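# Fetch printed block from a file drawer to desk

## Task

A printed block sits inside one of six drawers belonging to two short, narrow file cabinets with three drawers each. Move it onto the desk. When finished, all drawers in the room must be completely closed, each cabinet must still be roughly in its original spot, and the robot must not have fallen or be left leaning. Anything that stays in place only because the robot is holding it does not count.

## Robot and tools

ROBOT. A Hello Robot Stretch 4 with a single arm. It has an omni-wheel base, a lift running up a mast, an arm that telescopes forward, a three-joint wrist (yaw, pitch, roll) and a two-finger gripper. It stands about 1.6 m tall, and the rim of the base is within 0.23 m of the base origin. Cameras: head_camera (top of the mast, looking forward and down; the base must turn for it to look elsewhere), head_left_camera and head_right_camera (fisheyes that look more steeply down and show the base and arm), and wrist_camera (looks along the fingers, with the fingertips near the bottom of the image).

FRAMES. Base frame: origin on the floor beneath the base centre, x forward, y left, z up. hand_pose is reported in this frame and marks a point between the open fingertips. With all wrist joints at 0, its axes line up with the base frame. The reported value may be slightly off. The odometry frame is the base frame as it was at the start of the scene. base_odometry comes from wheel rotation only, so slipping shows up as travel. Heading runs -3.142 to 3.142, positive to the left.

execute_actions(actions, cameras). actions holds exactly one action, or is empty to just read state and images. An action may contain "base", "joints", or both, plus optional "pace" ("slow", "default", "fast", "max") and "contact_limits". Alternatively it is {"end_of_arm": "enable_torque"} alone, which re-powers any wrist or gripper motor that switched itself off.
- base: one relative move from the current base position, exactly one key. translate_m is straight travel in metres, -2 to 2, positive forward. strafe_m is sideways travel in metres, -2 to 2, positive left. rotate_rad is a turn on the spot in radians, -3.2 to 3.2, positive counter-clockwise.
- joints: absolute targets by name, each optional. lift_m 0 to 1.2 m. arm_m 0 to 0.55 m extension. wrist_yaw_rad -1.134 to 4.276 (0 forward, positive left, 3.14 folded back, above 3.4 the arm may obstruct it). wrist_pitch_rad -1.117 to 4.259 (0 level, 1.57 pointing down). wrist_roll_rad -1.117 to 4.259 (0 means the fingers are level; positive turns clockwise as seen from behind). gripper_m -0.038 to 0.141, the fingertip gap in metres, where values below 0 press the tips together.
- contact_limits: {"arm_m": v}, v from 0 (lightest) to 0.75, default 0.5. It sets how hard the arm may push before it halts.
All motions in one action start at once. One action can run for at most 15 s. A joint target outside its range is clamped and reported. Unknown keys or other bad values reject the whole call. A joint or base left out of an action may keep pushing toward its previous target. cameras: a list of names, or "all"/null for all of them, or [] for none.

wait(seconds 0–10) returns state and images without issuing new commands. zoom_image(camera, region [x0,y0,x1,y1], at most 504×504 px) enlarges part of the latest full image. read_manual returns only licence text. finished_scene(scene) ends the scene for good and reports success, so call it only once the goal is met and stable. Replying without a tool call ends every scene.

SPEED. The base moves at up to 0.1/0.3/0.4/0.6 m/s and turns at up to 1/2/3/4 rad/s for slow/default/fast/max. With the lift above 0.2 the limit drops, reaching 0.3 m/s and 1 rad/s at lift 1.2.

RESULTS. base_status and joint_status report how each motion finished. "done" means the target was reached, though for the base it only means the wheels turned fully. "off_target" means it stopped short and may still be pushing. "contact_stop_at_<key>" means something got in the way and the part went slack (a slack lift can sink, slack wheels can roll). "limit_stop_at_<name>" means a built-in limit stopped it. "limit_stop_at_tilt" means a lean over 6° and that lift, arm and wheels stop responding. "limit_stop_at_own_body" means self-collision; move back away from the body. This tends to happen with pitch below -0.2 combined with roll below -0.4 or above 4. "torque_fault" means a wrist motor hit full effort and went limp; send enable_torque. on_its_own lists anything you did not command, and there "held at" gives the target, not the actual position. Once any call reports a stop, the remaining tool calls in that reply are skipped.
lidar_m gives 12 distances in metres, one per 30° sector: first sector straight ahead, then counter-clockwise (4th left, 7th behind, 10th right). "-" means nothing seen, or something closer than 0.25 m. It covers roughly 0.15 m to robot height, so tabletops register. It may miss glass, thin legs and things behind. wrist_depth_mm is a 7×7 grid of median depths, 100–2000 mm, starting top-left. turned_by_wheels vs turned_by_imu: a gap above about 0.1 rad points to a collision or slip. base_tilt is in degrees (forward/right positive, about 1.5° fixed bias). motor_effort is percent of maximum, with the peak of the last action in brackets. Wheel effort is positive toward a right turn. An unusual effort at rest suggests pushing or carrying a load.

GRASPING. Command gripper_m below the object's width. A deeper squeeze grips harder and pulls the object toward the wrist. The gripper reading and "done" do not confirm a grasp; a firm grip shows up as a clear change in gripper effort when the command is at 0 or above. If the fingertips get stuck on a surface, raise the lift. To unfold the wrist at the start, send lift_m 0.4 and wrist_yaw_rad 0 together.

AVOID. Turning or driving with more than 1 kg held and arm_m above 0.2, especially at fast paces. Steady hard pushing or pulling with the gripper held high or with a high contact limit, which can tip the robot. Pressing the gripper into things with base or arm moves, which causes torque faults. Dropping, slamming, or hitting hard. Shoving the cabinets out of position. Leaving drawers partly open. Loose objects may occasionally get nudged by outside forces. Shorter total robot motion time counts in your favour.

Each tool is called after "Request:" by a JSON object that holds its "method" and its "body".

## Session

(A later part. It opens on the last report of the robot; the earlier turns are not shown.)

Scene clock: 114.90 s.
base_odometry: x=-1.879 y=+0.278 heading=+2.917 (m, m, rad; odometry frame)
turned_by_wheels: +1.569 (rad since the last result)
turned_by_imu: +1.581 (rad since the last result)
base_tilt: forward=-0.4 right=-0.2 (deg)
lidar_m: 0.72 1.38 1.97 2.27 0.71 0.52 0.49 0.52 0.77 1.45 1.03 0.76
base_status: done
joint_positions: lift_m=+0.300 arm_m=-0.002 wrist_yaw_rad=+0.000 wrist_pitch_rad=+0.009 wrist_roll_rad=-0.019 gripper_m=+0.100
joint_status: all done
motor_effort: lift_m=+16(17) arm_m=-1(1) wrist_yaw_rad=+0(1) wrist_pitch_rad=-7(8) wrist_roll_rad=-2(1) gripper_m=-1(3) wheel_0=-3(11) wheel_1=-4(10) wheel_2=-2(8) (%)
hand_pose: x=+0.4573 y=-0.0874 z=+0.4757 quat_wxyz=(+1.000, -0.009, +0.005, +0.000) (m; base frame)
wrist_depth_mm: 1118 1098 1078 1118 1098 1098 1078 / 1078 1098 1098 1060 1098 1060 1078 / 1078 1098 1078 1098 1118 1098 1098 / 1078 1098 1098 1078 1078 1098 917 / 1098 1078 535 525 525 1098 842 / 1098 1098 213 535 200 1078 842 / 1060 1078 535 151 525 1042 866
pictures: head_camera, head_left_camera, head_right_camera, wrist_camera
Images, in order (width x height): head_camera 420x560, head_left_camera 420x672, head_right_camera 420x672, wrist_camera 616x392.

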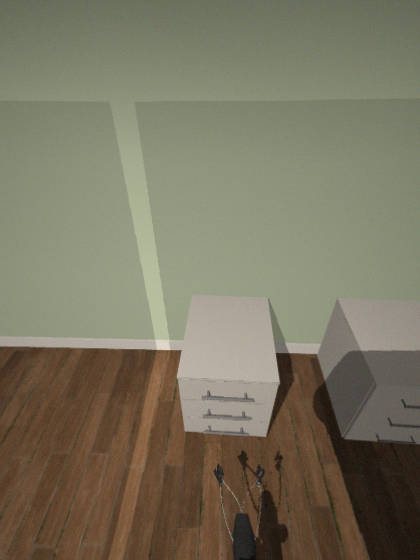

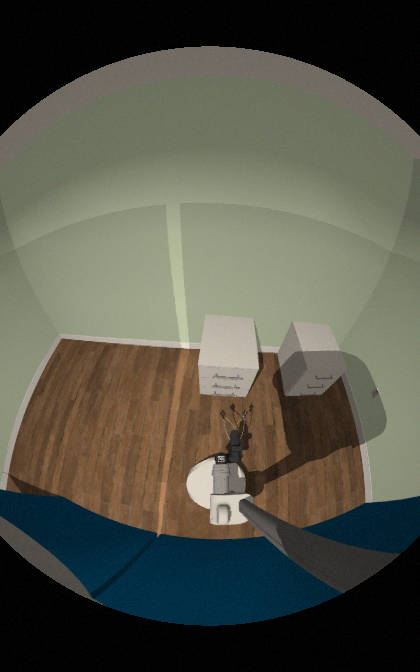

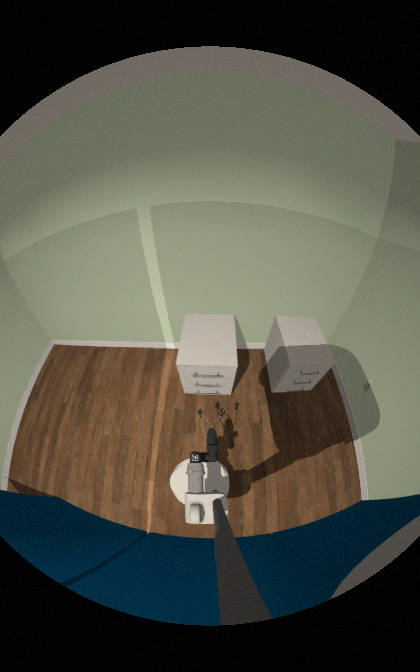

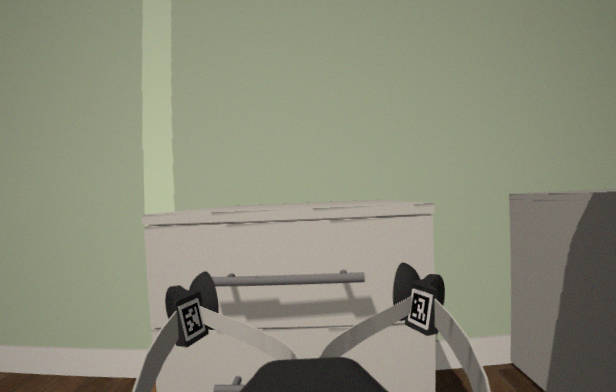

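Request:
{"method": "execute_actions", "body": {"actions": [{"joints":{"lift_m":0.215,"wrist_roll_rad":1.57,"gripper_m":0.06,"arm_m":0.17}}], "cameras": ["wrist_camera","head_camera"]}}

Scene clock: 124.47 s.
base_odometry: x=-1.879 y=+0.278 heading=+2.917 (m, m, rad; odometry frame)
turned_by_wheels: +0.000 (rad since the last result)
turned_by_imu: +0.001 (rad since the last result)
base_tilt: forward=-0.3 right=-0.3 (deg)
lidar_m: 0.72 1.37 1.95 2.27 0.70 0.51 0.49 0.53 0.76 1.42 1.03 0.77
base_status: not commanded
joint_positions: lift_m=+0.215 arm_m=+0.169 wrist_yaw_rad=+0.000 wrist_pitch_rad=+0.009 wrist_roll_rad=+1.569 gripper_m=+0.060
joint_status: all done
motor_effort: lift_m=+16(15) arm_m=+6(6) wrist_yaw_rad=-1(1) wrist_pitch_rad=-8(7) wrist_roll_rad=+3(7) gripper_m=-3(3) wheel_0=-4(4) wheel_1=-4(4) wheel_2=-2(2) (%)
hand_pose: x=+0.6284 y=-0.0874 z=+0.3907 quat_wxyz=(+0.708, +0.707, +0.003, -0.003) (m; base frame)
wrist_depth_mm: 891 891 904 891 904 707 521 / 891 904 349 353 355 355 359 / 904 891 355 355 355 357 364 / 891 904 357 357 362 366 366 / 904 917 357 362 364 366 368 / 891 917 207 362 195 368 373 / 891 917 364 153 370 373 375
pictures: head_camera, wrist_camera
Images, in order (width x height): head_camera 420x560, wrist_camera 616x392.

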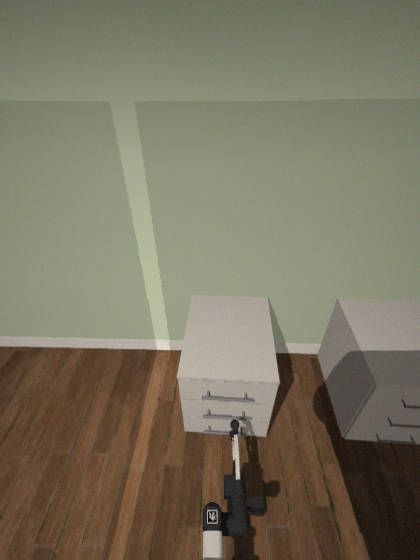

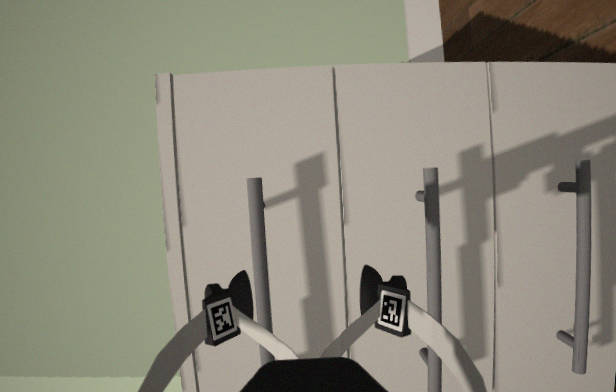

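Request:
{"method": "execute_actions", "body": {"actions": [{"joints":{"lift_m":0.257}}], "cameras": []}}

Request:
{"method": "execute_actions", "body": {"actions": [{"joints":{"arm_m":0.29},"pace":"slow","contact_limits":{"arm_m":0.2}}], "cameras": ["wrist_camera"]}}

Scene clock: 130.67 s.
base_odometry: x=-1.879 y=+0.278 heading=+2.917 (m, m, rad; odometry frame)
turned_by_wheels: +0.000 (rad since the last result)
turned_by_imu: +0.001 (rad since the last result)
base_tilt: forward=-0.1 right=-0.1 (deg)
lidar_m: 0.71 1.36 1.94 2.26 0.70 0.49 0.50 0.52 0.75 1.44 1.02 0.77
base_status: not commanded
joint_positions: lift_m=+0.257 arm_m=+0.169 wrist_yaw_rad=+0.000 wrist_pitch_rad=+0.009 wrist_roll_rad=+1.569 gripper_m=+0.060
joint_status: all done
motor_effort: lift_m=+20(23) arm_m=+6(6) wrist_yaw_rad=-1(1) wrist_pitch_rad=-8(7) wrist_roll_rad=+2(2) gripper_m=-3(4) wheel_0=-3(3) wheel_1=-4(4) wheel_2=-2(2) (%)
hand_pose: x=+0.6284 y=-0.0874 z=+0.4324 quat_wxyz=(+0.708, +0.707, +0.003, -0.003) (m; base frame)
wrist_depth_mm: 904 904 904 891 917 768 574 / 904 878 351 351 357 359 359 / 904 891 353 353 359 359 366 / 891 917 355 357 359 364 366 / 904 904 359 359 364 366 370 / 904 917 207 362 195 368 370 / 917 904 364 153 368 370 375
pictures: none
No camera images: the call's "cameras" was empty. Leave "cameras" out to get every camera's image.

Scene clock: 133.17 s.
base_odometry: x=-1.879 y=+0.278 heading=+2.917 (m, m, rad; odometry frame)
turned_by_wheels: +0.000 (rad since the last result)
turned_by_imu: +0.000 (rad since the last result)
base_tilt: forward=-0.3 right=-0.3 (deg)
lidar_m: 0.71 1.37 1.94 2.29 0.72 0.51 0.49 0.53 0.74 1.45 1.02 0.76
base_status: not commanded
joint_positions: lift_m=+0.257 arm_m=+0.288 wrist_yaw_rad=-0.002 wrist_pitch_rad=+0.008 wrist_roll_rad=+1.569 gripper_m=+0.060
joint_status: all done
motor_effort: lift_m=+20(20) arm_m=+9(10) wrist_yaw_rad=+5(6) wrist_pitch_rad=-5(8) wrist_roll_rad=+1(2) gripper_m=-3(3) wheel_0=-3(3) wheel_1=-4(4) wheel_2=-2(2) (%)
contact_limits: arm_m 0.2
hand_pose: x=+0.7476 y=-0.0879 z=+0.4326 quat_wxyz=(+0.708, +0.707, +0.002, -0.004) (m; base frame)
wrist_depth_mm: 778 788 234 234 236 237 239 / 778 798 235 236 237 239 240 / 778 798 236 237 239 241 242 / 798 788 237 239 241 243 236 / 788 809 239 241 244 244 247 / 798 809 208 243 198 247 248 / 778 788 244 150 247 249 -
pictures: wrist_camera
Images, in order (width x height): wrist_camera 616x392.

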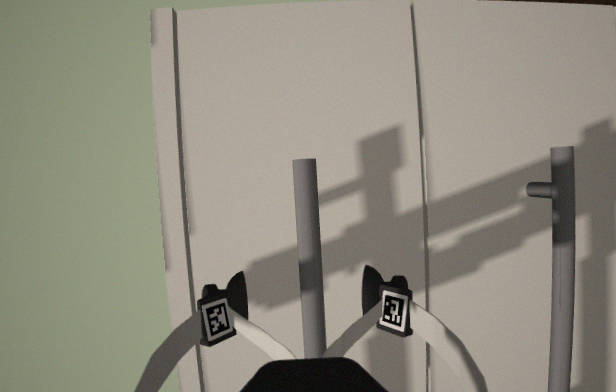

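Between the fingers. Grip and pull.

Request:
{"method": "execute_actions", "body": {"actions": [{"joints":{"gripper_m":-0.02}}], "cameras": []}}

Request:
{"method": "execute_actions", "body": {"actions": [{"joints":{"arm_m":0.0},"pace":"slow"}], "cameras": ["wrist_camera","head_camera"]}}

Scene clock: 139.40 s.
base_odometry: x=-1.879 y=+0.278 heading=+2.917 (m, m, rad; odometry frame)
turned_by_wheels: +0.000 (rad since the last result)
turned_by_imu: +0.001 (rad since the last result)
base_tilt: forward=-0.3 right=-0.1 (deg)
lidar_m: 0.71 1.38 1.95 2.25 0.72 0.51 0.50 0.52 0.73 1.45 1.02 0.75
base_status: not commanded
joint_positions: lift_m=+0.257 arm_m=+0.289 wrist_yaw_rad=+0.001 wrist_pitch_rad=+0.012 wrist_roll_rad=+1.569 gripper_m=-0.019
joint_status: all done
motor_effort: lift_m=+19(20) arm_m=+4(9) wrist_yaw_rad=-4(5) wrist_pitch_rad=-16(16) wrist_roll_rad=+1(3) gripper_m=-17(19) wheel_0=-4(3) wheel_1=-4(4) wheel_2=-3(3) (%)
hand_pose: x=+0.7488 y=-0.0871 z=+0.4315 quat_wxyz=(+0.708, +0.707, +0.005, -0.004) (m; base frame)
wrist_depth_mm: 778 778 226 229 231 237 239 / 778 778 228 230 232 238 240 / 778 788 230 232 235 240 243 / 798 788 231 233 235 242 231 / 788 788 233 235 237 244 245 / 788 788 235 202 183 245 248 / 798 788 237 201 241 249 -
pictures: none
No camera images: the call's "cameras" was empty. Leave "cameras" out to get every camera's image.

Scene clock: 143.60 s.
base_odometry: x=-1.879 y=+0.278 heading=+2.918 (m, m, rad; odometry frame)
turned_by_wheels: +0.001 (rad since the last result)
turned_by_imu: +0.002 (rad since the last result)
base_tilt: forward=-0.3 right=-0.2 (deg)
lidar_m: 0.44 0.46 1.97 2.28 0.71 0.52 0.50 0.52 0.75 1.44 1.03 0.48
base_status: not commanded
joint_positions: lift_m=+0.257 arm_m=+0.001 wrist_yaw_rad=+0.008 wrist_pitch_rad=+0.014 wrist_roll_rad=+1.569 gripper_m=-0.019
joint_status: all done
on_its_own: wrist_yaw_rad is at rest, and its effort (-23) is outside its rest range (-13 to +13)
motor_effort: lift_m=+20(19) arm_m=-7(8) wrist_yaw_rad=-23(34) wrist_pitch_rad=-21(22) wrist_roll_rad=+1(2) gripper_m=-17(20) wheel_0=+2(3) wheel_1=-2(4) wheel_2=+2(2) (%)
hand_pose: x=+0.4612 y=-0.0851 z=+0.4310 quat_wxyz=(+0.708, +0.707, +0.008, -0.002) (m; base frame)
wrist_depth_mm: 1042 1060 226 229 231 768 569 / 1042 1060 229 231 232 683 554 / 1060 1060 230 231 235 530 539 / 1060 1098 231 233 235 535 549 / 1098 1060 233 235 237 539 544 / 1060 1078 233 201 184 544 549 / 1078 1078 235 149 239 549 554
pictures: head_camera, wrist_camera
Images, in order (width x height): head_camera 420x560, wrist_camera 616x392.

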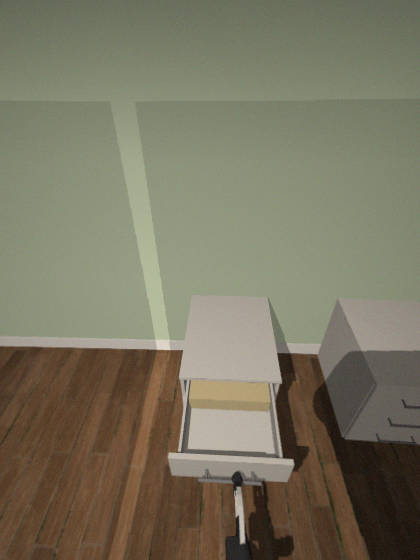

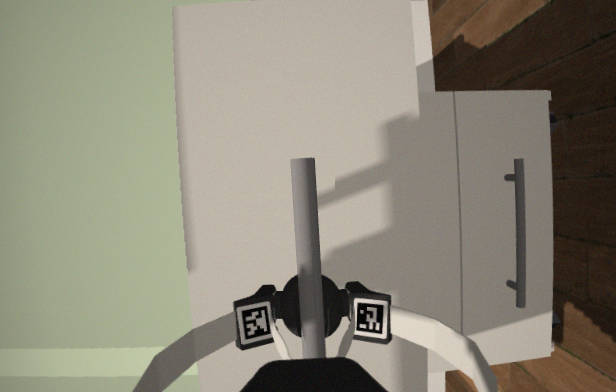

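Request:
{"method": "zoom_image", "body": {"camera": "head_camera", "region": [150, 350, 310, 500]}}

Region (150, 350, 310, 500) of head_camera's 420x560 image, scaled by 3.150, with more detail than that image has; it fills the top 472 rows of this view, and the rest is white.

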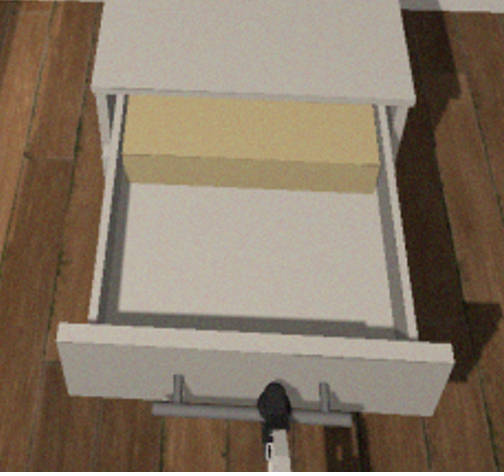

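Request:
{"method": "execute_actions", "body": {"actions": [{"base":{"translate_m":-0.15},"pace":"slow"}], "cameras": ["head_camera"]}}

Request:
{"method": "zoom_image", "body": {"camera": "head_camera", "region": [150, 330, 310, 500]}}

Scene clock: 154.27 s.
base_odometry: x=-1.733 y=+0.245 heading=+2.917 (m, m, rad; odometry frame)
turned_by_wheels: +0.000 (rad since the last result)
turned_by_imu: +0.001 (rad since the last result)
base_tilt: forward=-0.3 right=-0.3 (deg)
lidar_m: 0.51 1.54 2.19 1.24 0.48 0.35 0.33 0.37 0.53 1.44 1.20 0.55
base_status: done
joint_positions: lift_m=+0.257 arm_m=+0.001 wrist_yaw_rad=+0.000 wrist_pitch_rad=+0.009 wrist_roll_rad=+1.569 gripper_m=-0.020
joint_status: not commanded
motor_effort: lift_m=+19(20) arm_m=-5(7) wrist_yaw_rad=+1(25) wrist_pitch_rad=-7(23) wrist_roll_rad=+3(1) gripper_m=-16(21) wheel_0=-4(7) wheel_1=-5(8) wheel_2=+4(13) (%)
hand_pose: x=+0.4603 y=-0.0873 z=+0.4324 quat_wxyz=(+0.708, +0.707, +0.003, -0.003) (m; base frame)
wrist_depth_mm: 1182 1182 1229 1182 1182 788 580 / 1229 1205 1205 330 1098 809 580 / 1182 1182 332 330 683 691 585 / 1182 1229 330 332 676 683 591 / 1205 1229 1205 332 647 683 603 / 1205 1255 1205 202 334 683 603 / 1229 1205 257 300 338 759 621
pictures: head_camera
Images, in order (width x height): head_camera 420x560.

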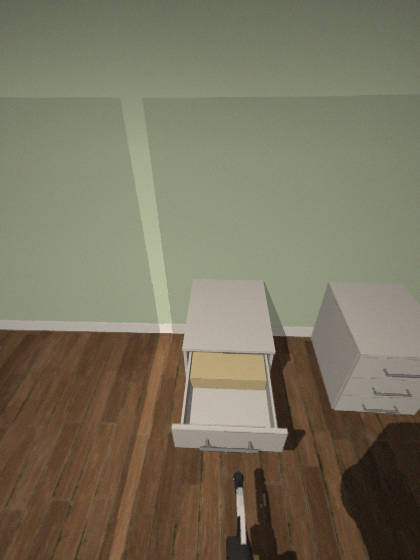

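Region (150, 330, 310, 500) of head_camera's 420x560 image, scaled by 2.965, with more detail than that image has; it fills the left 474 columns of this view, and the rest is white.

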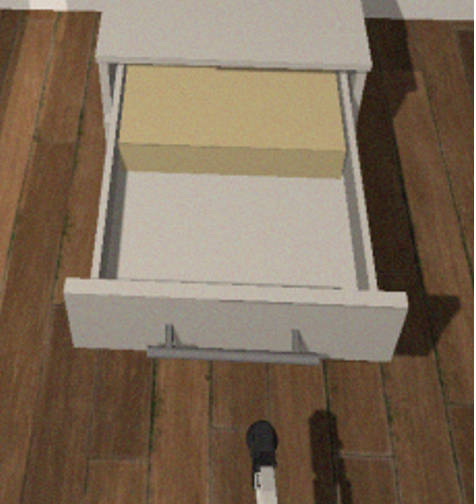

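Request:
{"method": "execute_actions", "body": {"actions": [{"joints":{"gripper_m":0.06}}], "cameras": []}}

Request:
{"method": "execute_actions", "body": {"actions": [{"joints":{"arm_m":0.5},"pace":"slow","contact_limits":{"arm_m":0.3}}], "cameras": ["head_camera","wrist_camera"]}}

Scene clock: 165.50 s.
base_odometry: x=-1.733 y=+0.245 heading=+2.917 (m, m, rad; odometry frame)
turned_by_wheels: +0.000 (rad since the last result)
turned_by_imu: +0.001 (rad since the last result)
base_tilt: forward=-0.1 right=-0.3 (deg)
lidar_m: 0.54 1.54 2.18 1.24 0.48 0.35 0.33 0.36 0.51 1.43 1.18 0.57
base_status: not commanded
joint_positions: lift_m=+0.257 arm_m=+0.001 wrist_yaw_rad=+0.000 wrist_pitch_rad=+0.009 wrist_roll_rad=+1.569 gripper_m=+0.060
joint_status: all done
motor_effort: lift_m=+19(19) arm_m=-5(5) wrist_yaw_rad=+0(1) wrist_pitch_rad=-7(7) wrist_roll_rad=+3(0) gripper_m=-1(15) wheel_0=-4(5) wheel_1=-5(5) wheel_2=+4(4) (%)
hand_pose: x=+0.4603 y=-0.0873 z=+0.4324 quat_wxyz=(+0.708, +0.707, +0.003, -0.003) (m; base frame)
wrist_depth_mm: 1182 1182 1255 1182 1182 788 574 / 1229 1205 1182 330 1138 809 580 / 1255 1182 330 329 668 683 591 / 1255 1229 330 330 691 683 597 / 1182 1229 1255 332 647 691 609 / 1229 1229 207 334 195 691 615 / 1205 1229 334 152 338 759 627
pictures: none
No camera images: the call's "cameras" was empty. Leave "cameras" out to get every camera's image.

Scene clock: 170.90 s.
base_odometry: x=-1.733 y=+0.244 heading=+2.918 (m, m, rad; odometry frame)
turned_by_wheels: +0.001 (rad since the last result)
turned_by_imu: +0.001 (rad since the last result)
base_tilt: forward=-0.3 right=-0.3 (deg)
lidar_m: 0.86 1.52 2.17 1.24 0.50 0.35 0.35 0.37 0.52 1.43 1.19 0.95
base_status: not commanded
joint_positions: lift_m=+0.257 arm_m=+0.441 wrist_yaw_rad=-0.002 wrist_pitch_rad=+0.008 wrist_roll_rad=+1.570 gripper_m=+0.060
joint_status: arm_m contact_stop (moved +0.440 of +0.499)
on_its_own: arm_m is slack since a contact_stop (your +0.500 is given up)
motor_effort: lift_m=+19(19) arm_m=+0(19) wrist_yaw_rad=+6(29) wrist_pitch_rad=-5(8) wrist_roll_rad=+1(2) gripper_m=-3(5) wheel_0=+4(5) wheel_1=+2(5) wheel_2=-4(7) (%)
contact_limits: arm_m 0.3
hand_pose: x=+0.9003 y=-0.0880 z=+0.4327 quat_wxyz=(+0.707, +0.707, +0.002, -0.004) (m; base frame)
wrist_depth_mm: 778 778 238 239 241 243 245 / 778 778 239 241 242 245 246 / 768 798 240 243 243 246 224 / 778 778 242 244 243 245 248 / 778 798 242 243 245 247 248 / 788 778 200 243 195 247 249 / 788 798 244 152 246 248 -
pictures: head_camera, wrist_camera
Images, in order (width x height): head_camera 420x560, wrist_camera 616x392.

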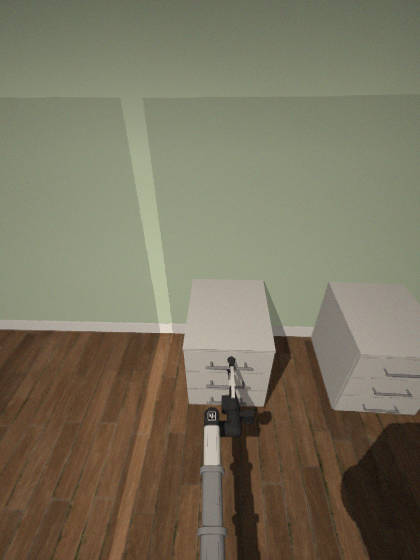

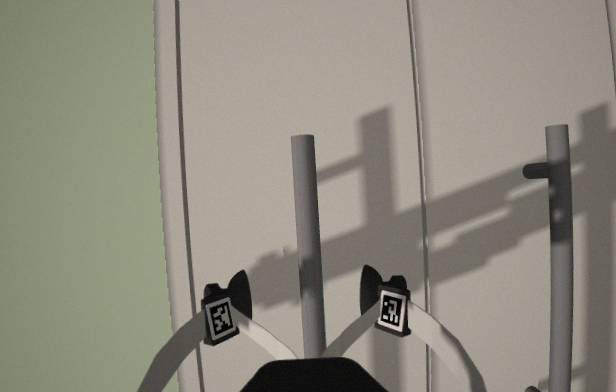

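Request:
{"method": "execute_actions", "body": {"actions": [{"joints":{"arm_m":0.3}}], "cameras": []}}

Request:
{"method": "execute_actions", "body": {"actions": [{"joints":{"lift_m":0.112}}], "cameras": []}}

Request:
{"method": "execute_actions", "body": {"actions": [{"joints":{"arm_m":0.43},"pace":"slow","contact_limits":{"arm_m":0.2}}], "cameras": ["wrist_camera"]}}

Scene clock: 179.70 s.
base_odometry: x=-1.733 y=+0.244 heading=+2.918 (m, m, rad; odometry frame)
turned_by_wheels: +0.000 (rad since the last result)
turned_by_imu: +0.001 (rad since the last result)
base_tilt: forward=-0.2 right=-0.3 (deg)
lidar_m: 0.88 1.55 2.17 1.26 0.50 0.36 0.34 0.38 0.51 1.45 1.20 0.94
base_status: not commanded
joint_positions: lift_m=+0.257 arm_m=+0.301 wrist_yaw_rad=+0.000 wrist_pitch_rad=+0.009 wrist_roll_rad=+1.570 gripper_m=+0.060
joint_status: all done
motor_effort: lift_m=+19(19) arm_m=-6(7) wrist_yaw_rad=+0(7) wrist_pitch_rad=-8(7) wrist_roll_rad=+0(0) gripper_m=-3(3) wheel_0=+4(4) wheel_1=+3(3) wheel_2=-4(4) (%)
hand_pose: x=+0.7604 y=-0.0874 z=+0.4324 quat_wxyz=(+0.707, +0.707, +0.003, -0.003) (m; base frame)
wrist_depth_mm: 917 904 917 931 931 778 569 / 917 904 384 382 382 382 387 / 904 917 379 382 384 382 389 / 931 931 382 382 384 387 392 / 917 946 382 382 387 389 389 / 917 946 207 384 195 387 394 / 917 931 382 153 389 392 394
pictures: none
No camera images: the call's "cameras" was empty. Leave "cameras" out to get every camera's image.

Scene clock: 181.37 s.
base_odometry: x=-1.733 y=+0.244 heading=+2.918 (m, m, rad; odometry frame)
turned_by_wheels: +0.000 (rad since the last result)
turned_by_imu: +0.000 (rad since the last result)
base_tilt: forward=-0.2 right=-0.4 (deg)
lidar_m: 0.87 1.53 2.18 1.24 0.50 0.36 0.34 0.37 0.53 1.43 1.18 0.94
base_status: not commanded
joint_positions: lift_m=+0.112 arm_m=+0.301 wrist_yaw_rad=+0.000 wrist_pitch_rad=+0.009 wrist_roll_rad=+1.570 gripper_m=+0.060
joint_status: all done
motor_effort: lift_m=+16(17) arm_m=-6(6) wrist_yaw_rad=+1(1) wrist_pitch_rad=-8(8) wrist_roll_rad=+1(1) gripper_m=-4(4) wheel_0=+4(4) wheel_1=+3(2) wheel_2=-4(4) (%)
hand_pose: x=+0.7604 y=-0.0874 z=+0.2877 quat_wxyz=(+0.707, +0.707, +0.003, -0.003) (m; base frame)
wrist_depth_mm: 917 917 931 931 917 521 384 / 931 377 375 377 382 384 392 / 904 373 377 379 382 384 392 / 904 377 377 384 382 384 397 / 931 377 379 384 389 389 399 / 917 382 207 384 195 392 413 / 931 377 377 153 389 392 410
pictures: none
No camera images: the call's "cameras" was empty. Leave "cameras" out to get every camera's image.

Scene clock: 183.93 s.
base_odometry: x=-1.733 y=+0.244 heading=+2.918 (m, m, rad; odometry frame)
turned_by_wheels: +0.000 (rad since the last result)
turned_by_imu: +0.000 (rad since the last result)
base_tilt: forward=-0.1 right=-0.2 (deg)
lidar_m: 0.88 1.54 2.18 1.21 0.47 0.35 0.34 0.36 0.53 1.44 1.18 0.94
base_status: not commanded
joint_positions: lift_m=+0.112 arm_m=+0.429 wrist_yaw_rad=+0.000 wrist_pitch_rad=+0.009 wrist_roll_rad=+1.570 gripper_m=+0.060
joint_status: all done
motor_effort: lift_m=+16(16) arm_m=+6(6) wrist_yaw_rad=+1(0) wrist_pitch_rad=-8(7) wrist_roll_rad=+3(2) gripper_m=-2(3) wheel_0=+5(4) wheel_1=+3(2) wheel_2=-4(4) (%)
contact_limits: arm_m 0.2
hand_pose: x=+0.8883 y=-0.0874 z=+0.2877 quat_wxyz=(+0.707, +0.707, +0.003, -0.003) (m; base frame)
wrist_depth_mm: 246 248 250 252 253 255 257 / 249 248 252 252 255 256 257 / 248 250 251 254 255 256 258 / 249 250 252 254 256 256 258 / 250 252 253 254 257 258 260 / 252 253 206 255 195 257 260 / 251 252 256 153 260 262 -
pictures: wrist_camera
Images, in order (width x height): wrist_camera 616x392.

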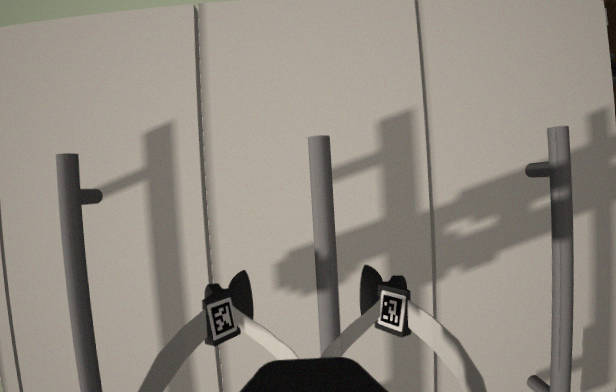

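Request:
{"method": "execute_actions", "body": {"actions": [{"joints":{"arm_m":0.44,"lift_m":0.105,"gripper_m":-0.02},"pace":"slow"}], "cameras": []}}

Request:
{"method": "execute_actions", "body": {"actions": [{"joints":{"arm_m":0.11},"pace":"slow"}], "cameras": ["head_camera"]}}

Request:
{"method": "zoom_image", "body": {"camera": "head_camera", "region": [150, 330, 310, 500]}}

Scene clock: 190.33 s.
base_odometry: x=-1.733 y=+0.244 heading=+2.918 (m, m, rad; odometry frame)
turned_by_wheels: +0.000 (rad since the last result)
turned_by_imu: +0.001 (rad since the last result)
base_tilt: forward=-0.2 right=-0.2 (deg)
lidar_m: 0.86 1.55 2.20 1.21 0.50 0.36 0.33 0.36 0.53 1.43 1.19 0.93
base_status: not commanded
joint_positions: lift_m=+0.105 arm_m=+0.439 wrist_yaw_rad=+0.001 wrist_pitch_rad=+0.015 wrist_roll_rad=+1.570 gripper_m=-0.019
joint_status: all done
motor_effort: lift_m=+17(18) arm_m=+5(6) wrist_yaw_rad=-1(3) wrist_pitch_rad=-22(22) wrist_roll_rad=-1(0) gripper_m=-19(19) wheel_0=+4(5) wheel_1=+2(2) wheel_2=-4(4) (%)
hand_pose: x=+0.8986 y=-0.0872 z=+0.2791 quat_wxyz=(+0.707, +0.707, +0.005, -0.005) (m; base frame)
wrist_depth_mm: 236 238 234 235 238 247 249 / 236 238 235 237 238 247 249 / 237 239 236 237 239 247 217 / 238 240 236 239 241 249 219 / 237 240 237 238 243 250 222 / 238 241 237 202 184 251 222 / 240 241 240 147 243 252 -
pictures: none
No camera images: the call's "cameras" was empty. Leave "cameras" out to get every camera's image.

Scene clock: 194.90 s.
base_odometry: x=-1.733 y=+0.244 heading=+2.918 (m, m, rad; odometry frame)
turned_by_wheels: +0.000 (rad since the last result)
turned_by_imu: +0.001 (rad since the last result)
base_tilt: forward=-0.2 right=-0.2 (deg)
lidar_m: 0.56 1.54 2.19 1.22 0.50 0.36 0.35 0.37 0.51 1.43 1.19 0.57
base_status: not commanded
joint_positions: lift_m=+0.105 arm_m=+0.111 wrist_yaw_rad=+0.008 wrist_pitch_rad=+0.016 wrist_roll_rad=+1.570 gripper_m=-0.019
joint_status: all done
on_its_own: wrist_yaw_rad is at rest, and its effort (-23) is outside its rest range (-13 to +13); wrist_pitch_rad is at rest, and its effort (-26) is outside its rest range (-23 to +23)
motor_effort: lift_m=+17(17) arm_m=-6(8) wrist_yaw_rad=-23(28) wrist_pitch_rad=-26(26) wrist_roll_rad=+0(0) gripper_m=-17(21) wheel_0=+4(4) wheel_1=+3(2) wheel_2=+0(4) (%)
hand_pose: x=+0.5712 y=-0.0851 z=+0.2788 quat_wxyz=(+0.707, +0.707, +0.008, -0.003) (m; base frame)
wrist_depth_mm: 1098 1078 232 236 238 492 368 / 1060 1078 235 237 236 504 375 / 1060 554 235 236 238 521 373 / 1098 1078 236 237 239 535 382 / 1078 1118 236 237 240 549 384 / 1118 1098 236 202 185 549 399 / 1118 1098 238 147 243 445 397
pictures: head_camera
Images, in order (width x height): head_camera 420x560.

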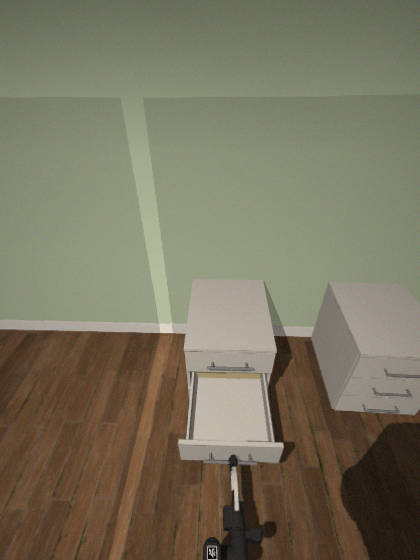

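Region (150, 330, 310, 500) of head_camera's 420x560 image, scaled by 2.965, with more detail than that image has; it fills the left 474 columns of this view, and the rest is white.

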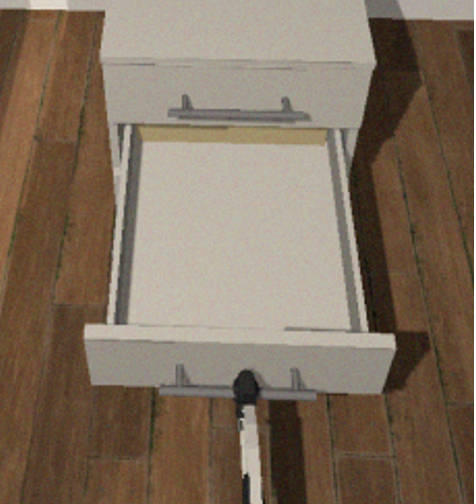

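Request:
{"method": "execute_actions", "body": {"actions": [{"joints":{"arm_m":0.47,"gripper_m":0.04},"pace":"slow","contact_limits":{"arm_m":0.3}}], "cameras": []}}

Request:
{"method": "execute_actions", "body": {"actions": [{"joints":{"arm_m":0.3,"gripper_m":0.06}}], "cameras": []}}

Request:
{"method": "execute_actions", "body": {"actions": [{"joints":{"lift_m":0.04,"wrist_pitch_rad":0.3}}], "cameras": ["wrist_camera"]}}

Scene clock: 206.37 s.
base_odometry: x=-1.733 y=+0.244 heading=+2.918 (m, m, rad; odometry frame)
turned_by_wheels: +0.000 (rad since the last result)
turned_by_imu: +0.000 (rad since the last result)
base_tilt: forward=-0.3 right=-0.3 (deg)
lidar_m: 0.87 1.55 2.20 1.23 0.47 0.36 0.35 0.35 0.52 1.44 1.19 0.93
base_status: not commanded
joint_positions: lift_m=+0.105 arm_m=+0.444 wrist_yaw_rad=-0.002 wrist_pitch_rad=+0.008 wrist_roll_rad=+1.570 gripper_m=+0.040
joint_status: arm_m contact_stop (moved +0.333 of +0.359); the others done
on_its_own: arm_m is slack since a contact_stop (your +0.470 is given up)
motor_effort: lift_m=+17(17) arm_m=+0(20) wrist_yaw_rad=+7(26) wrist_pitch_rad=-4(26) wrist_roll_rad=+0(0) gripper_m=-5(19) wheel_0=+4(5) wheel_1=+2(3) wheel_2=-5(5) (%)
contact_limits: arm_m 0.3
hand_pose: x=+0.9031 y=-0.0880 z=+0.2809 quat_wxyz=(+0.707, +0.707, +0.002, -0.004) (m; base frame)
wrist_depth_mm: 235 236 238 241 241 243 244 / 236 237 239 240 242 242 244 / 235 237 237 240 241 244 244 / 236 237 240 241 242 244 247 / 236 237 239 241 242 244 244 / 237 239 208 241 194 247 246 / 236 238 240 146 243 245 -
pictures: none
No camera images: the call's "cameras" was empty. Leave "cameras" out to get every camera's image.

not run: a stop came earlier in this reply.

not run: a stop came earlier in this reply.

Request:
{"method": "execute_actions", "body": {"actions": [{"joints":{"arm_m":0.3,"gripper_m":0.06}}], "cameras": []}}

Request:
{"method": "execute_actions", "body": {"actions": [{"joints":{"lift_m":0.04,"wrist_pitch_rad":0.3}}], "cameras": ["wrist_camera"]}}

Scene clock: 212.47 s.
base_odometry: x=-1.733 y=+0.244 heading=+2.918 (m, m, rad; odometry frame)
turned_by_wheels: +0.000 (rad since the last result)
turned_by_imu: +0.001 (rad since the last result)
base_tilt: forward=-0.1 right=-0.4 (deg)
lidar_m: 0.86 1.53 2.18 1.21 0.48 0.35 0.34 0.37 0.52 1.44 1.20 0.93
base_status: not commanded
joint_positions: lift_m=+0.105 arm_m=+0.301 wrist_yaw_rad=+0.000 wrist_pitch_rad=+0.009 wrist_roll_rad=+1.570 gripper_m=+0.060
joint_status: all done
motor_effort: lift_m=+17(17) arm_m=-6(7) wrist_yaw_rad=+1(6) wrist_pitch_rad=-8(8) wrist_roll_rad=-1(0) gripper_m=-2(4) wheel_0=+5(5) wheel_1=+3(3) wheel_2=-5(5) (%)
hand_pose: x=+0.7604 y=-0.0874 z=+0.2806 quat_wxyz=(+0.707, +0.707, +0.003, -0.003) (m; base frame)
wrist_depth_mm: 904 917 931 931 931 504 377 / 904 377 382 382 387 384 382 / 904 375 377 382 387 387 379 / 946 382 377 382 387 387 387 / 917 377 377 382 387 389 392 / 931 377 207 384 193 387 404 / 931 379 382 153 387 392 402
pictures: none
No camera images: the call's "cameras" was empty. Leave "cameras" out to get every camera's image.

Scene clock: 213.67 s.
base_odometry: x=-1.733 y=+0.244 heading=+2.918 (m, m, rad; odometry frame)
turned_by_wheels: +0.000 (rad since the last result)
turned_by_imu: +0.000 (rad since the last result)
base_tilt: forward=-0.3 right=-0.2 (deg)
lidar_m: 0.87 1.55 2.18 1.24 0.49 0.35 0.34 0.37 0.52 1.43 1.19 0.92
base_status: not commanded
joint_positions: lift_m=+0.040 arm_m=+0.301 wrist_yaw_rad=+0.000 wrist_pitch_rad=+0.302 wrist_roll_rad=+1.570 gripper_m=+0.060
joint_status: all done
motor_effort: lift_m=+16(17) arm_m=-6(6) wrist_yaw_rad=-1(2) wrist_pitch_rad=-6(7) wrist_roll_rad=+2(1) gripper_m=-2(3) wheel_0=+5(5) wheel_1=+3(3) wheel_2=-5(5) (%)
hand_pose: x=+0.7473 y=-0.0874 z=+0.1325 quat_wxyz=(+0.699, +0.699, +0.106, -0.106) (m; base frame)
wrist_depth_mm: 798 854 904 574 345 242 - / 332 353 384 415 351 246 205 / 329 349 375 402 359 251 205 / 327 349 379 404 362 253 206 / 329 351 377 404 368 255 207 / 327 347 206 407 195 256 212 / 327 336 373 153 375 236 -
pictures: wrist_camera
Images, in order (width x height): wrist_camera 616x392.

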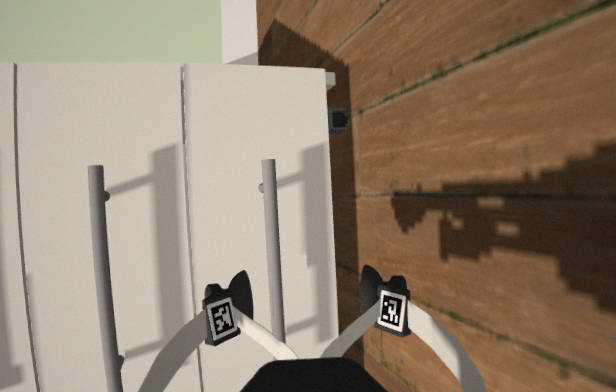

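Request:
{"method": "execute_actions", "body": {"actions": [{"joints":{"arm_m":0.445},"pace":"slow","contact_limits":{"arm_m":0.2}}], "cameras": ["wrist_camera"]}}

Scene clock: 219.70 s.
base_odometry: x=-1.733 y=+0.244 heading=+2.918 (m, m, rad; odometry frame)
turned_by_wheels: +0.000 (rad since the last result)
turned_by_imu: +0.001 (rad since the last result)
base_tilt: forward=+0.0 right=-0.3 (deg)
lidar_m: 0.85 1.53 2.16 1.23 0.50 0.35 0.33 0.37 0.52 1.45 1.19 0.95
base_status: not commanded
joint_positions: lift_m=+0.040 arm_m=+0.444 wrist_yaw_rad=-0.001 wrist_pitch_rad=+0.302 wrist_roll_rad=+1.570 gripper_m=+0.060
joint_status: all done
motor_effort: lift_m=+16(16) arm_m=+7(8) wrist_yaw_rad=+3(3) wrist_pitch_rad=-6(6) wrist_roll_rad=-1(0) gripper_m=-3(3) wheel_0=+5(5) wheel_1=+2(3) wheel_2=-5(5) (%)
contact_limits: arm_m 0.2
hand_pose: x=+0.8900 y=-0.0876 z=+0.1326 quat_wxyz=(+0.699, +0.699, +0.106, -0.107) (m; base frame)
wrist_depth_mm: 208 220 240 257 293 242 - / 208 221 242 257 278 247 204 / 208 221 239 254 278 250 204 / 208 222 239 251 278 254 206 / 208 221 238 251 278 256 206 / 181 220 200 251 195 256 212 / 202 214 236 153 278 236 -
pictures: wrist_camera
Images, in order (width x height): wrist_camera 616x392.

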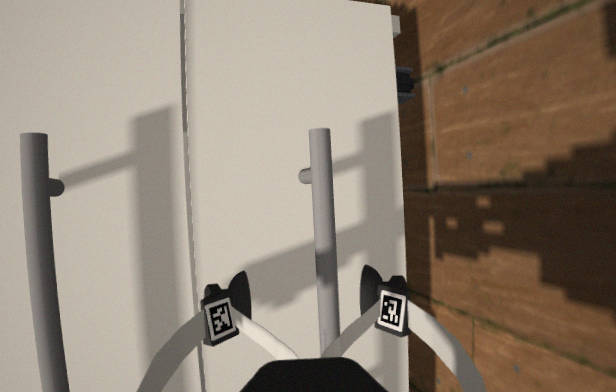

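Request:
{"method": "execute_actions", "body": {"actions": [{"joints":{"gripper_m":-0.02,"lift_m":0.032}}], "cameras": []}}

Request:
{"method": "execute_actions", "body": {"actions": [{"joints":{"arm_m":0.115},"pace":"slow"}], "cameras": ["head_camera"]}}

Request:
{"method": "zoom_image", "body": {"camera": "head_camera", "region": [150, 330, 310, 500]}}

Scene clock: 225.97 s.
base_odometry: x=-1.733 y=+0.244 heading=+2.918 (m, m, rad; odometry frame)
turned_by_wheels: +0.000 (rad since the last result)
turned_by_imu: +0.001 (rad since the last result)
base_tilt: forward=-0.3 right=-0.2 (deg)
lidar_m: 0.86 1.54 2.20 1.23 0.49 0.35 0.35 0.37 0.53 1.44 1.19 0.94
base_status: not commanded
joint_positions: lift_m=+0.032 arm_m=+0.444 wrist_yaw_rad=+0.001 wrist_pitch_rad=+0.307 wrist_roll_rad=+1.570 gripper_m=-0.019
joint_status: all done
motor_effort: lift_m=+17(17) arm_m=+4(7) wrist_yaw_rad=-1(5) wrist_pitch_rad=-19(19) wrist_roll_rad=+3(1) gripper_m=-18(20) wheel_0=+5(5) wheel_1=+3(3) wheel_2=-3(5) (%)
hand_pose: x=+0.8903 y=-0.0871 z=+0.1232 quat_wxyz=(+0.699, +0.698, +0.108, -0.108) (m; base frame)
wrist_depth_mm: 207 221 236 254 289 227 - / 206 221 236 255 281 233 191 / 207 222 235 248 283 235 195 / 208 221 235 249 289 239 197 / 207 220 235 251 291 242 199 / 206 220 228 204 185 242 199 / 206 215 232 151 277 212 -
pictures: none
No camera images: the call's "cameras" was empty. Leave "cameras" out to get every camera's image.

Scene clock: 230.53 s.
base_odometry: x=-1.733 y=+0.244 heading=+2.918 (m, m, rad; odometry frame)
turned_by_wheels: +0.000 (rad since the last result)
turned_by_imu: +0.001 (rad since the last result)
base_tilt: forward=-0.2 right=-0.2 (deg)
lidar_m: 0.56 1.55 2.20 1.24 0.48 0.36 0.34 0.37 0.54 1.44 1.17 0.58
base_status: not commanded
joint_positions: lift_m=+0.032 arm_m=+0.116 wrist_yaw_rad=+0.008 wrist_pitch_rad=+0.308 wrist_roll_rad=+1.570 gripper_m=-0.019
joint_status: all done
on_its_own: wrist_yaw_rad is at rest, and its effort (-22) is outside its rest range (-13 to +13)
motor_effort: lift_m=+18(17) arm_m=-6(7) wrist_yaw_rad=-22(28) wrist_pitch_rad=-23(24) wrist_roll_rad=+1(0) gripper_m=-18(21) wheel_0=+5(5) wheel_1=+2(3) wheel_2=-1(3) (%)
hand_pose: x=+0.5627 y=-0.0852 z=+0.1228 quat_wxyz=(+0.700, +0.698, +0.111, -0.106) (m; base frame)
wrist_depth_mm: 960 991 233 252 289 229 - / 931 960 234 252 279 233 193 / 480 508 235 250 283 237 197 / 484 508 234 250 290 240 198 / 480 512 235 247 291 242 200 / 480 508 226 207 184 242 200 / 484 500 231 147 277 213 -
pictures: head_camera
Images, in order (width x height): head_camera 420x560.

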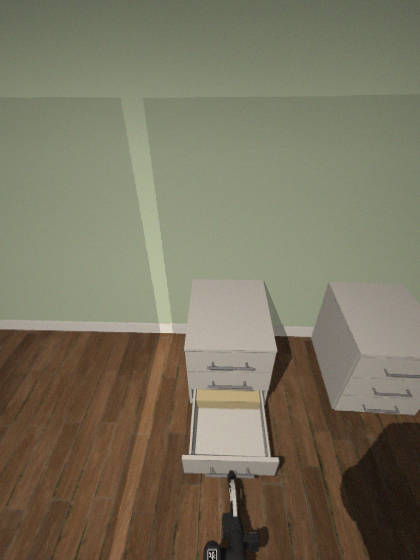

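Region (150, 330, 310, 500) of head_camera's 420x560 image, scaled by 2.965, with more detail than that image has; it fills the left 474 columns of this view, and the rest is white.

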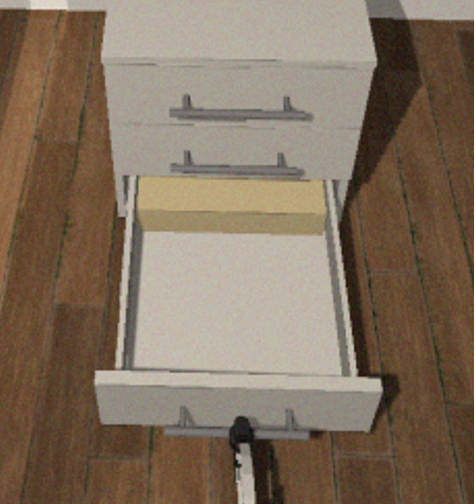

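Request:
{"method": "execute_actions", "body": {"actions": [{"joints":{"arm_m":0.452,"gripper_m":0.04},"pace":"slow","contact_limits":{"arm_m":0.3}}], "cameras": ["wrist_camera"]}}

Request:
{"method": "execute_actions", "body": {"actions": [{"joints":{"arm_m":0.2,"gripper_m":0.06}}], "cameras": []}}

Request:
{"method": "execute_actions", "body": {"actions": [{"base":{"strafe_m":-0.8},"joints":{"lift_m":0.257,"wrist_pitch_rad":0}}]}}

Scene clock: 244.37 s.
base_odometry: x=-1.733 y=+0.244 heading=+2.918 (m, m, rad; odometry frame)
turned_by_wheels: +0.000 (rad since the last result)
turned_by_imu: +0.001 (rad since the last result)
base_tilt: forward=-0.2 right=-0.4 (deg)
lidar_m: 0.87 1.54 2.20 1.23 0.49 0.36 0.34 0.36 0.53 1.44 1.19 0.91
base_status: not commanded
joint_positions: lift_m=+0.032 arm_m=+0.451 wrist_yaw_rad=-0.002 wrist_pitch_rad=+0.301 wrist_roll_rad=+1.570 gripper_m=+0.040
joint_status: all done
motor_effort: lift_m=+17(17) arm_m=+8(9) wrist_yaw_rad=+5(23) wrist_pitch_rad=-4(24) wrist_roll_rad=-1(0) gripper_m=-4(19) wheel_0=+5(5) wheel_1=+3(3) wheel_2=-1(0) (%)
contact_limits: arm_m 0.3
hand_pose: x=+0.8968 y=-0.0878 z=+0.1246 quat_wxyz=(+0.699, +0.699, +0.106, -0.107) (m; base frame)
wrist_depth_mm: 202 215 232 250 283 232 - / 202 215 233 250 285 236 196 / 202 216 232 244 272 240 199 / 202 216 231 244 270 244 202 / 203 216 231 245 271 246 203 / 201 215 207 244 195 248 204 / 200 211 229 145 265 227 -
pictures: wrist_camera
Images, in order (width x height): wrist_camera 616x392.

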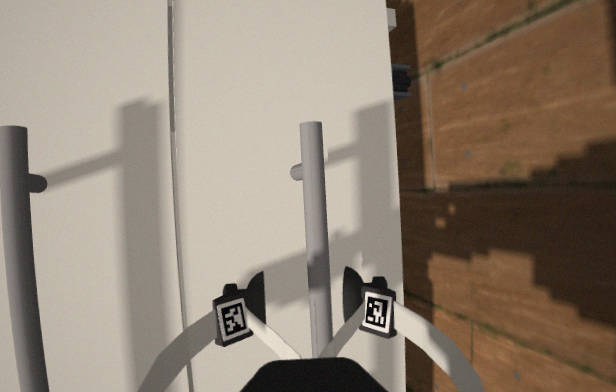

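Scene clock: 246.23 s.
base_odometry: x=-1.733 y=+0.244 heading=+2.918 (m, m, rad; odometry frame)
turned_by_wheels: +0.000 (rad since the last result)
turned_by_imu: +0.000 (rad since the last result)
base_tilt: forward=-0.1 right=-0.3 (deg)
lidar_m: 0.88 1.53 2.18 1.22 0.50 0.36 0.35 0.38 0.51 1.44 1.19 0.94
base_status: not commanded
joint_positions: lift_m=+0.032 arm_m=+0.201 wrist_yaw_rad=+0.000 wrist_pitch_rad=+0.302 wrist_roll_rad=+1.570 gripper_m=+0.060
joint_status: all done
motor_effort: lift_m=+18(17) arm_m=-6(6) wrist_yaw_rad=+2(5) wrist_pitch_rad=-7(7) wrist_roll_rad=+1(1) gripper_m=-2(1) wheel_0=+5(5) wheel_1=+3(3) wheel_2=-1(1) (%)
hand_pose: x=+0.6473 y=-0.0874 z=+0.1243 quat_wxyz=(+0.699, +0.699, +0.107, -0.107) (m; base frame)
wrist_depth_mm: 878 931 991 554 330 232 - / 854 904 976 525 338 237 196 / 413 442 480 504 345 241 200 / 415 439 469 500 349 244 202 / 413 436 473 500 351 245 202 / 413 439 207 504 195 247 202 / 410 424 466 153 359 226 -
pictures: none
No camera images: the call's "cameras" was empty. Leave "cameras" out to get every camera's image.

Scene clock: 250.23 s.
base_odometry: x=-1.556 y=+1.024 heading=+2.918 (m, m, rad; odometry frame)
turned_by_wheels: +0.000 (rad since the last result)
turned_by_imu: +0.003 (rad since the last result)
base_tilt: forward=-0.2 right=-0.3 (deg)
lidar_m: 0.83 1.03 2.14 1.35 0.54 0.39 0.37 0.36 0.58 0.62 0.68 0.86
base_status: done
joint_positions: lift_m=+0.257 arm_m=+0.201 wrist_yaw_rad=+0.000 wrist_pitch_rad=+0.003 wrist_roll_rad=+1.570 gripper_m=+0.060
joint_status: all done
motor_effort: lift_m=+20(21) arm_m=-6(6) wrist_yaw_rad=+0(1) wrist_pitch_rad=-8(12) wrist_roll_rad=-1(1) gripper_m=-3(3) wheel_0=+4(12) wheel_1=-2(13) wheel_2=+0(2) (%)
hand_pose: x=+0.6604 y=-0.0874 z=+0.4343 quat_wxyz=(+0.707, +0.707, +0.001, -0.001) (m; base frame)
wrist_depth_mm: 976 960 976 991 991 788 580 / 991 991 976 430 430 436 436 / 976 991 976 430 436 442 436 / 976 960 991 436 442 445 442 / 1008 1008 991 442 442 445 445 / 991 1008 206 439 194 445 449 / 991 991 732 153 445 449 452
pictures: head_camera, head_left_camera, head_right_camera, wrist_camera
Images, in order (width x height): head_camera 420x560, head_left_camera 420x672, head_right_camera 420x672, wrist_camera 616x392.

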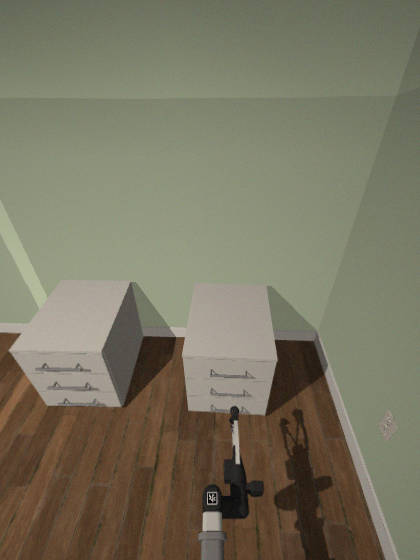

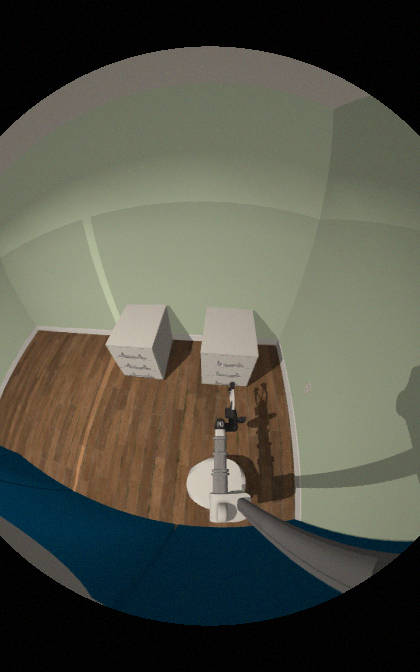

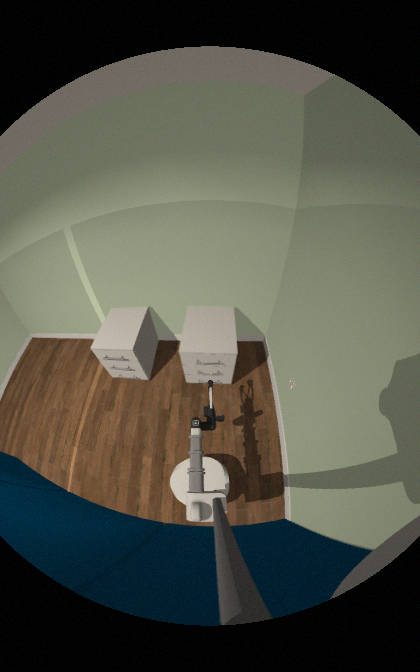

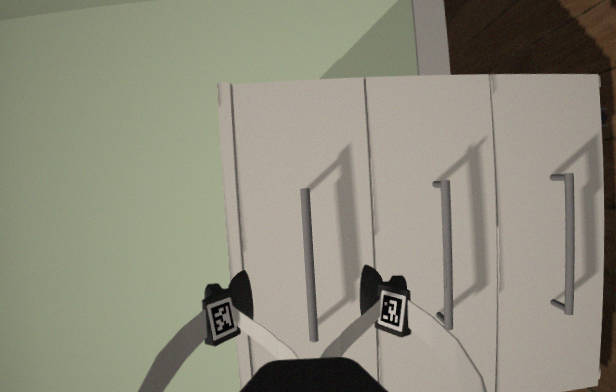

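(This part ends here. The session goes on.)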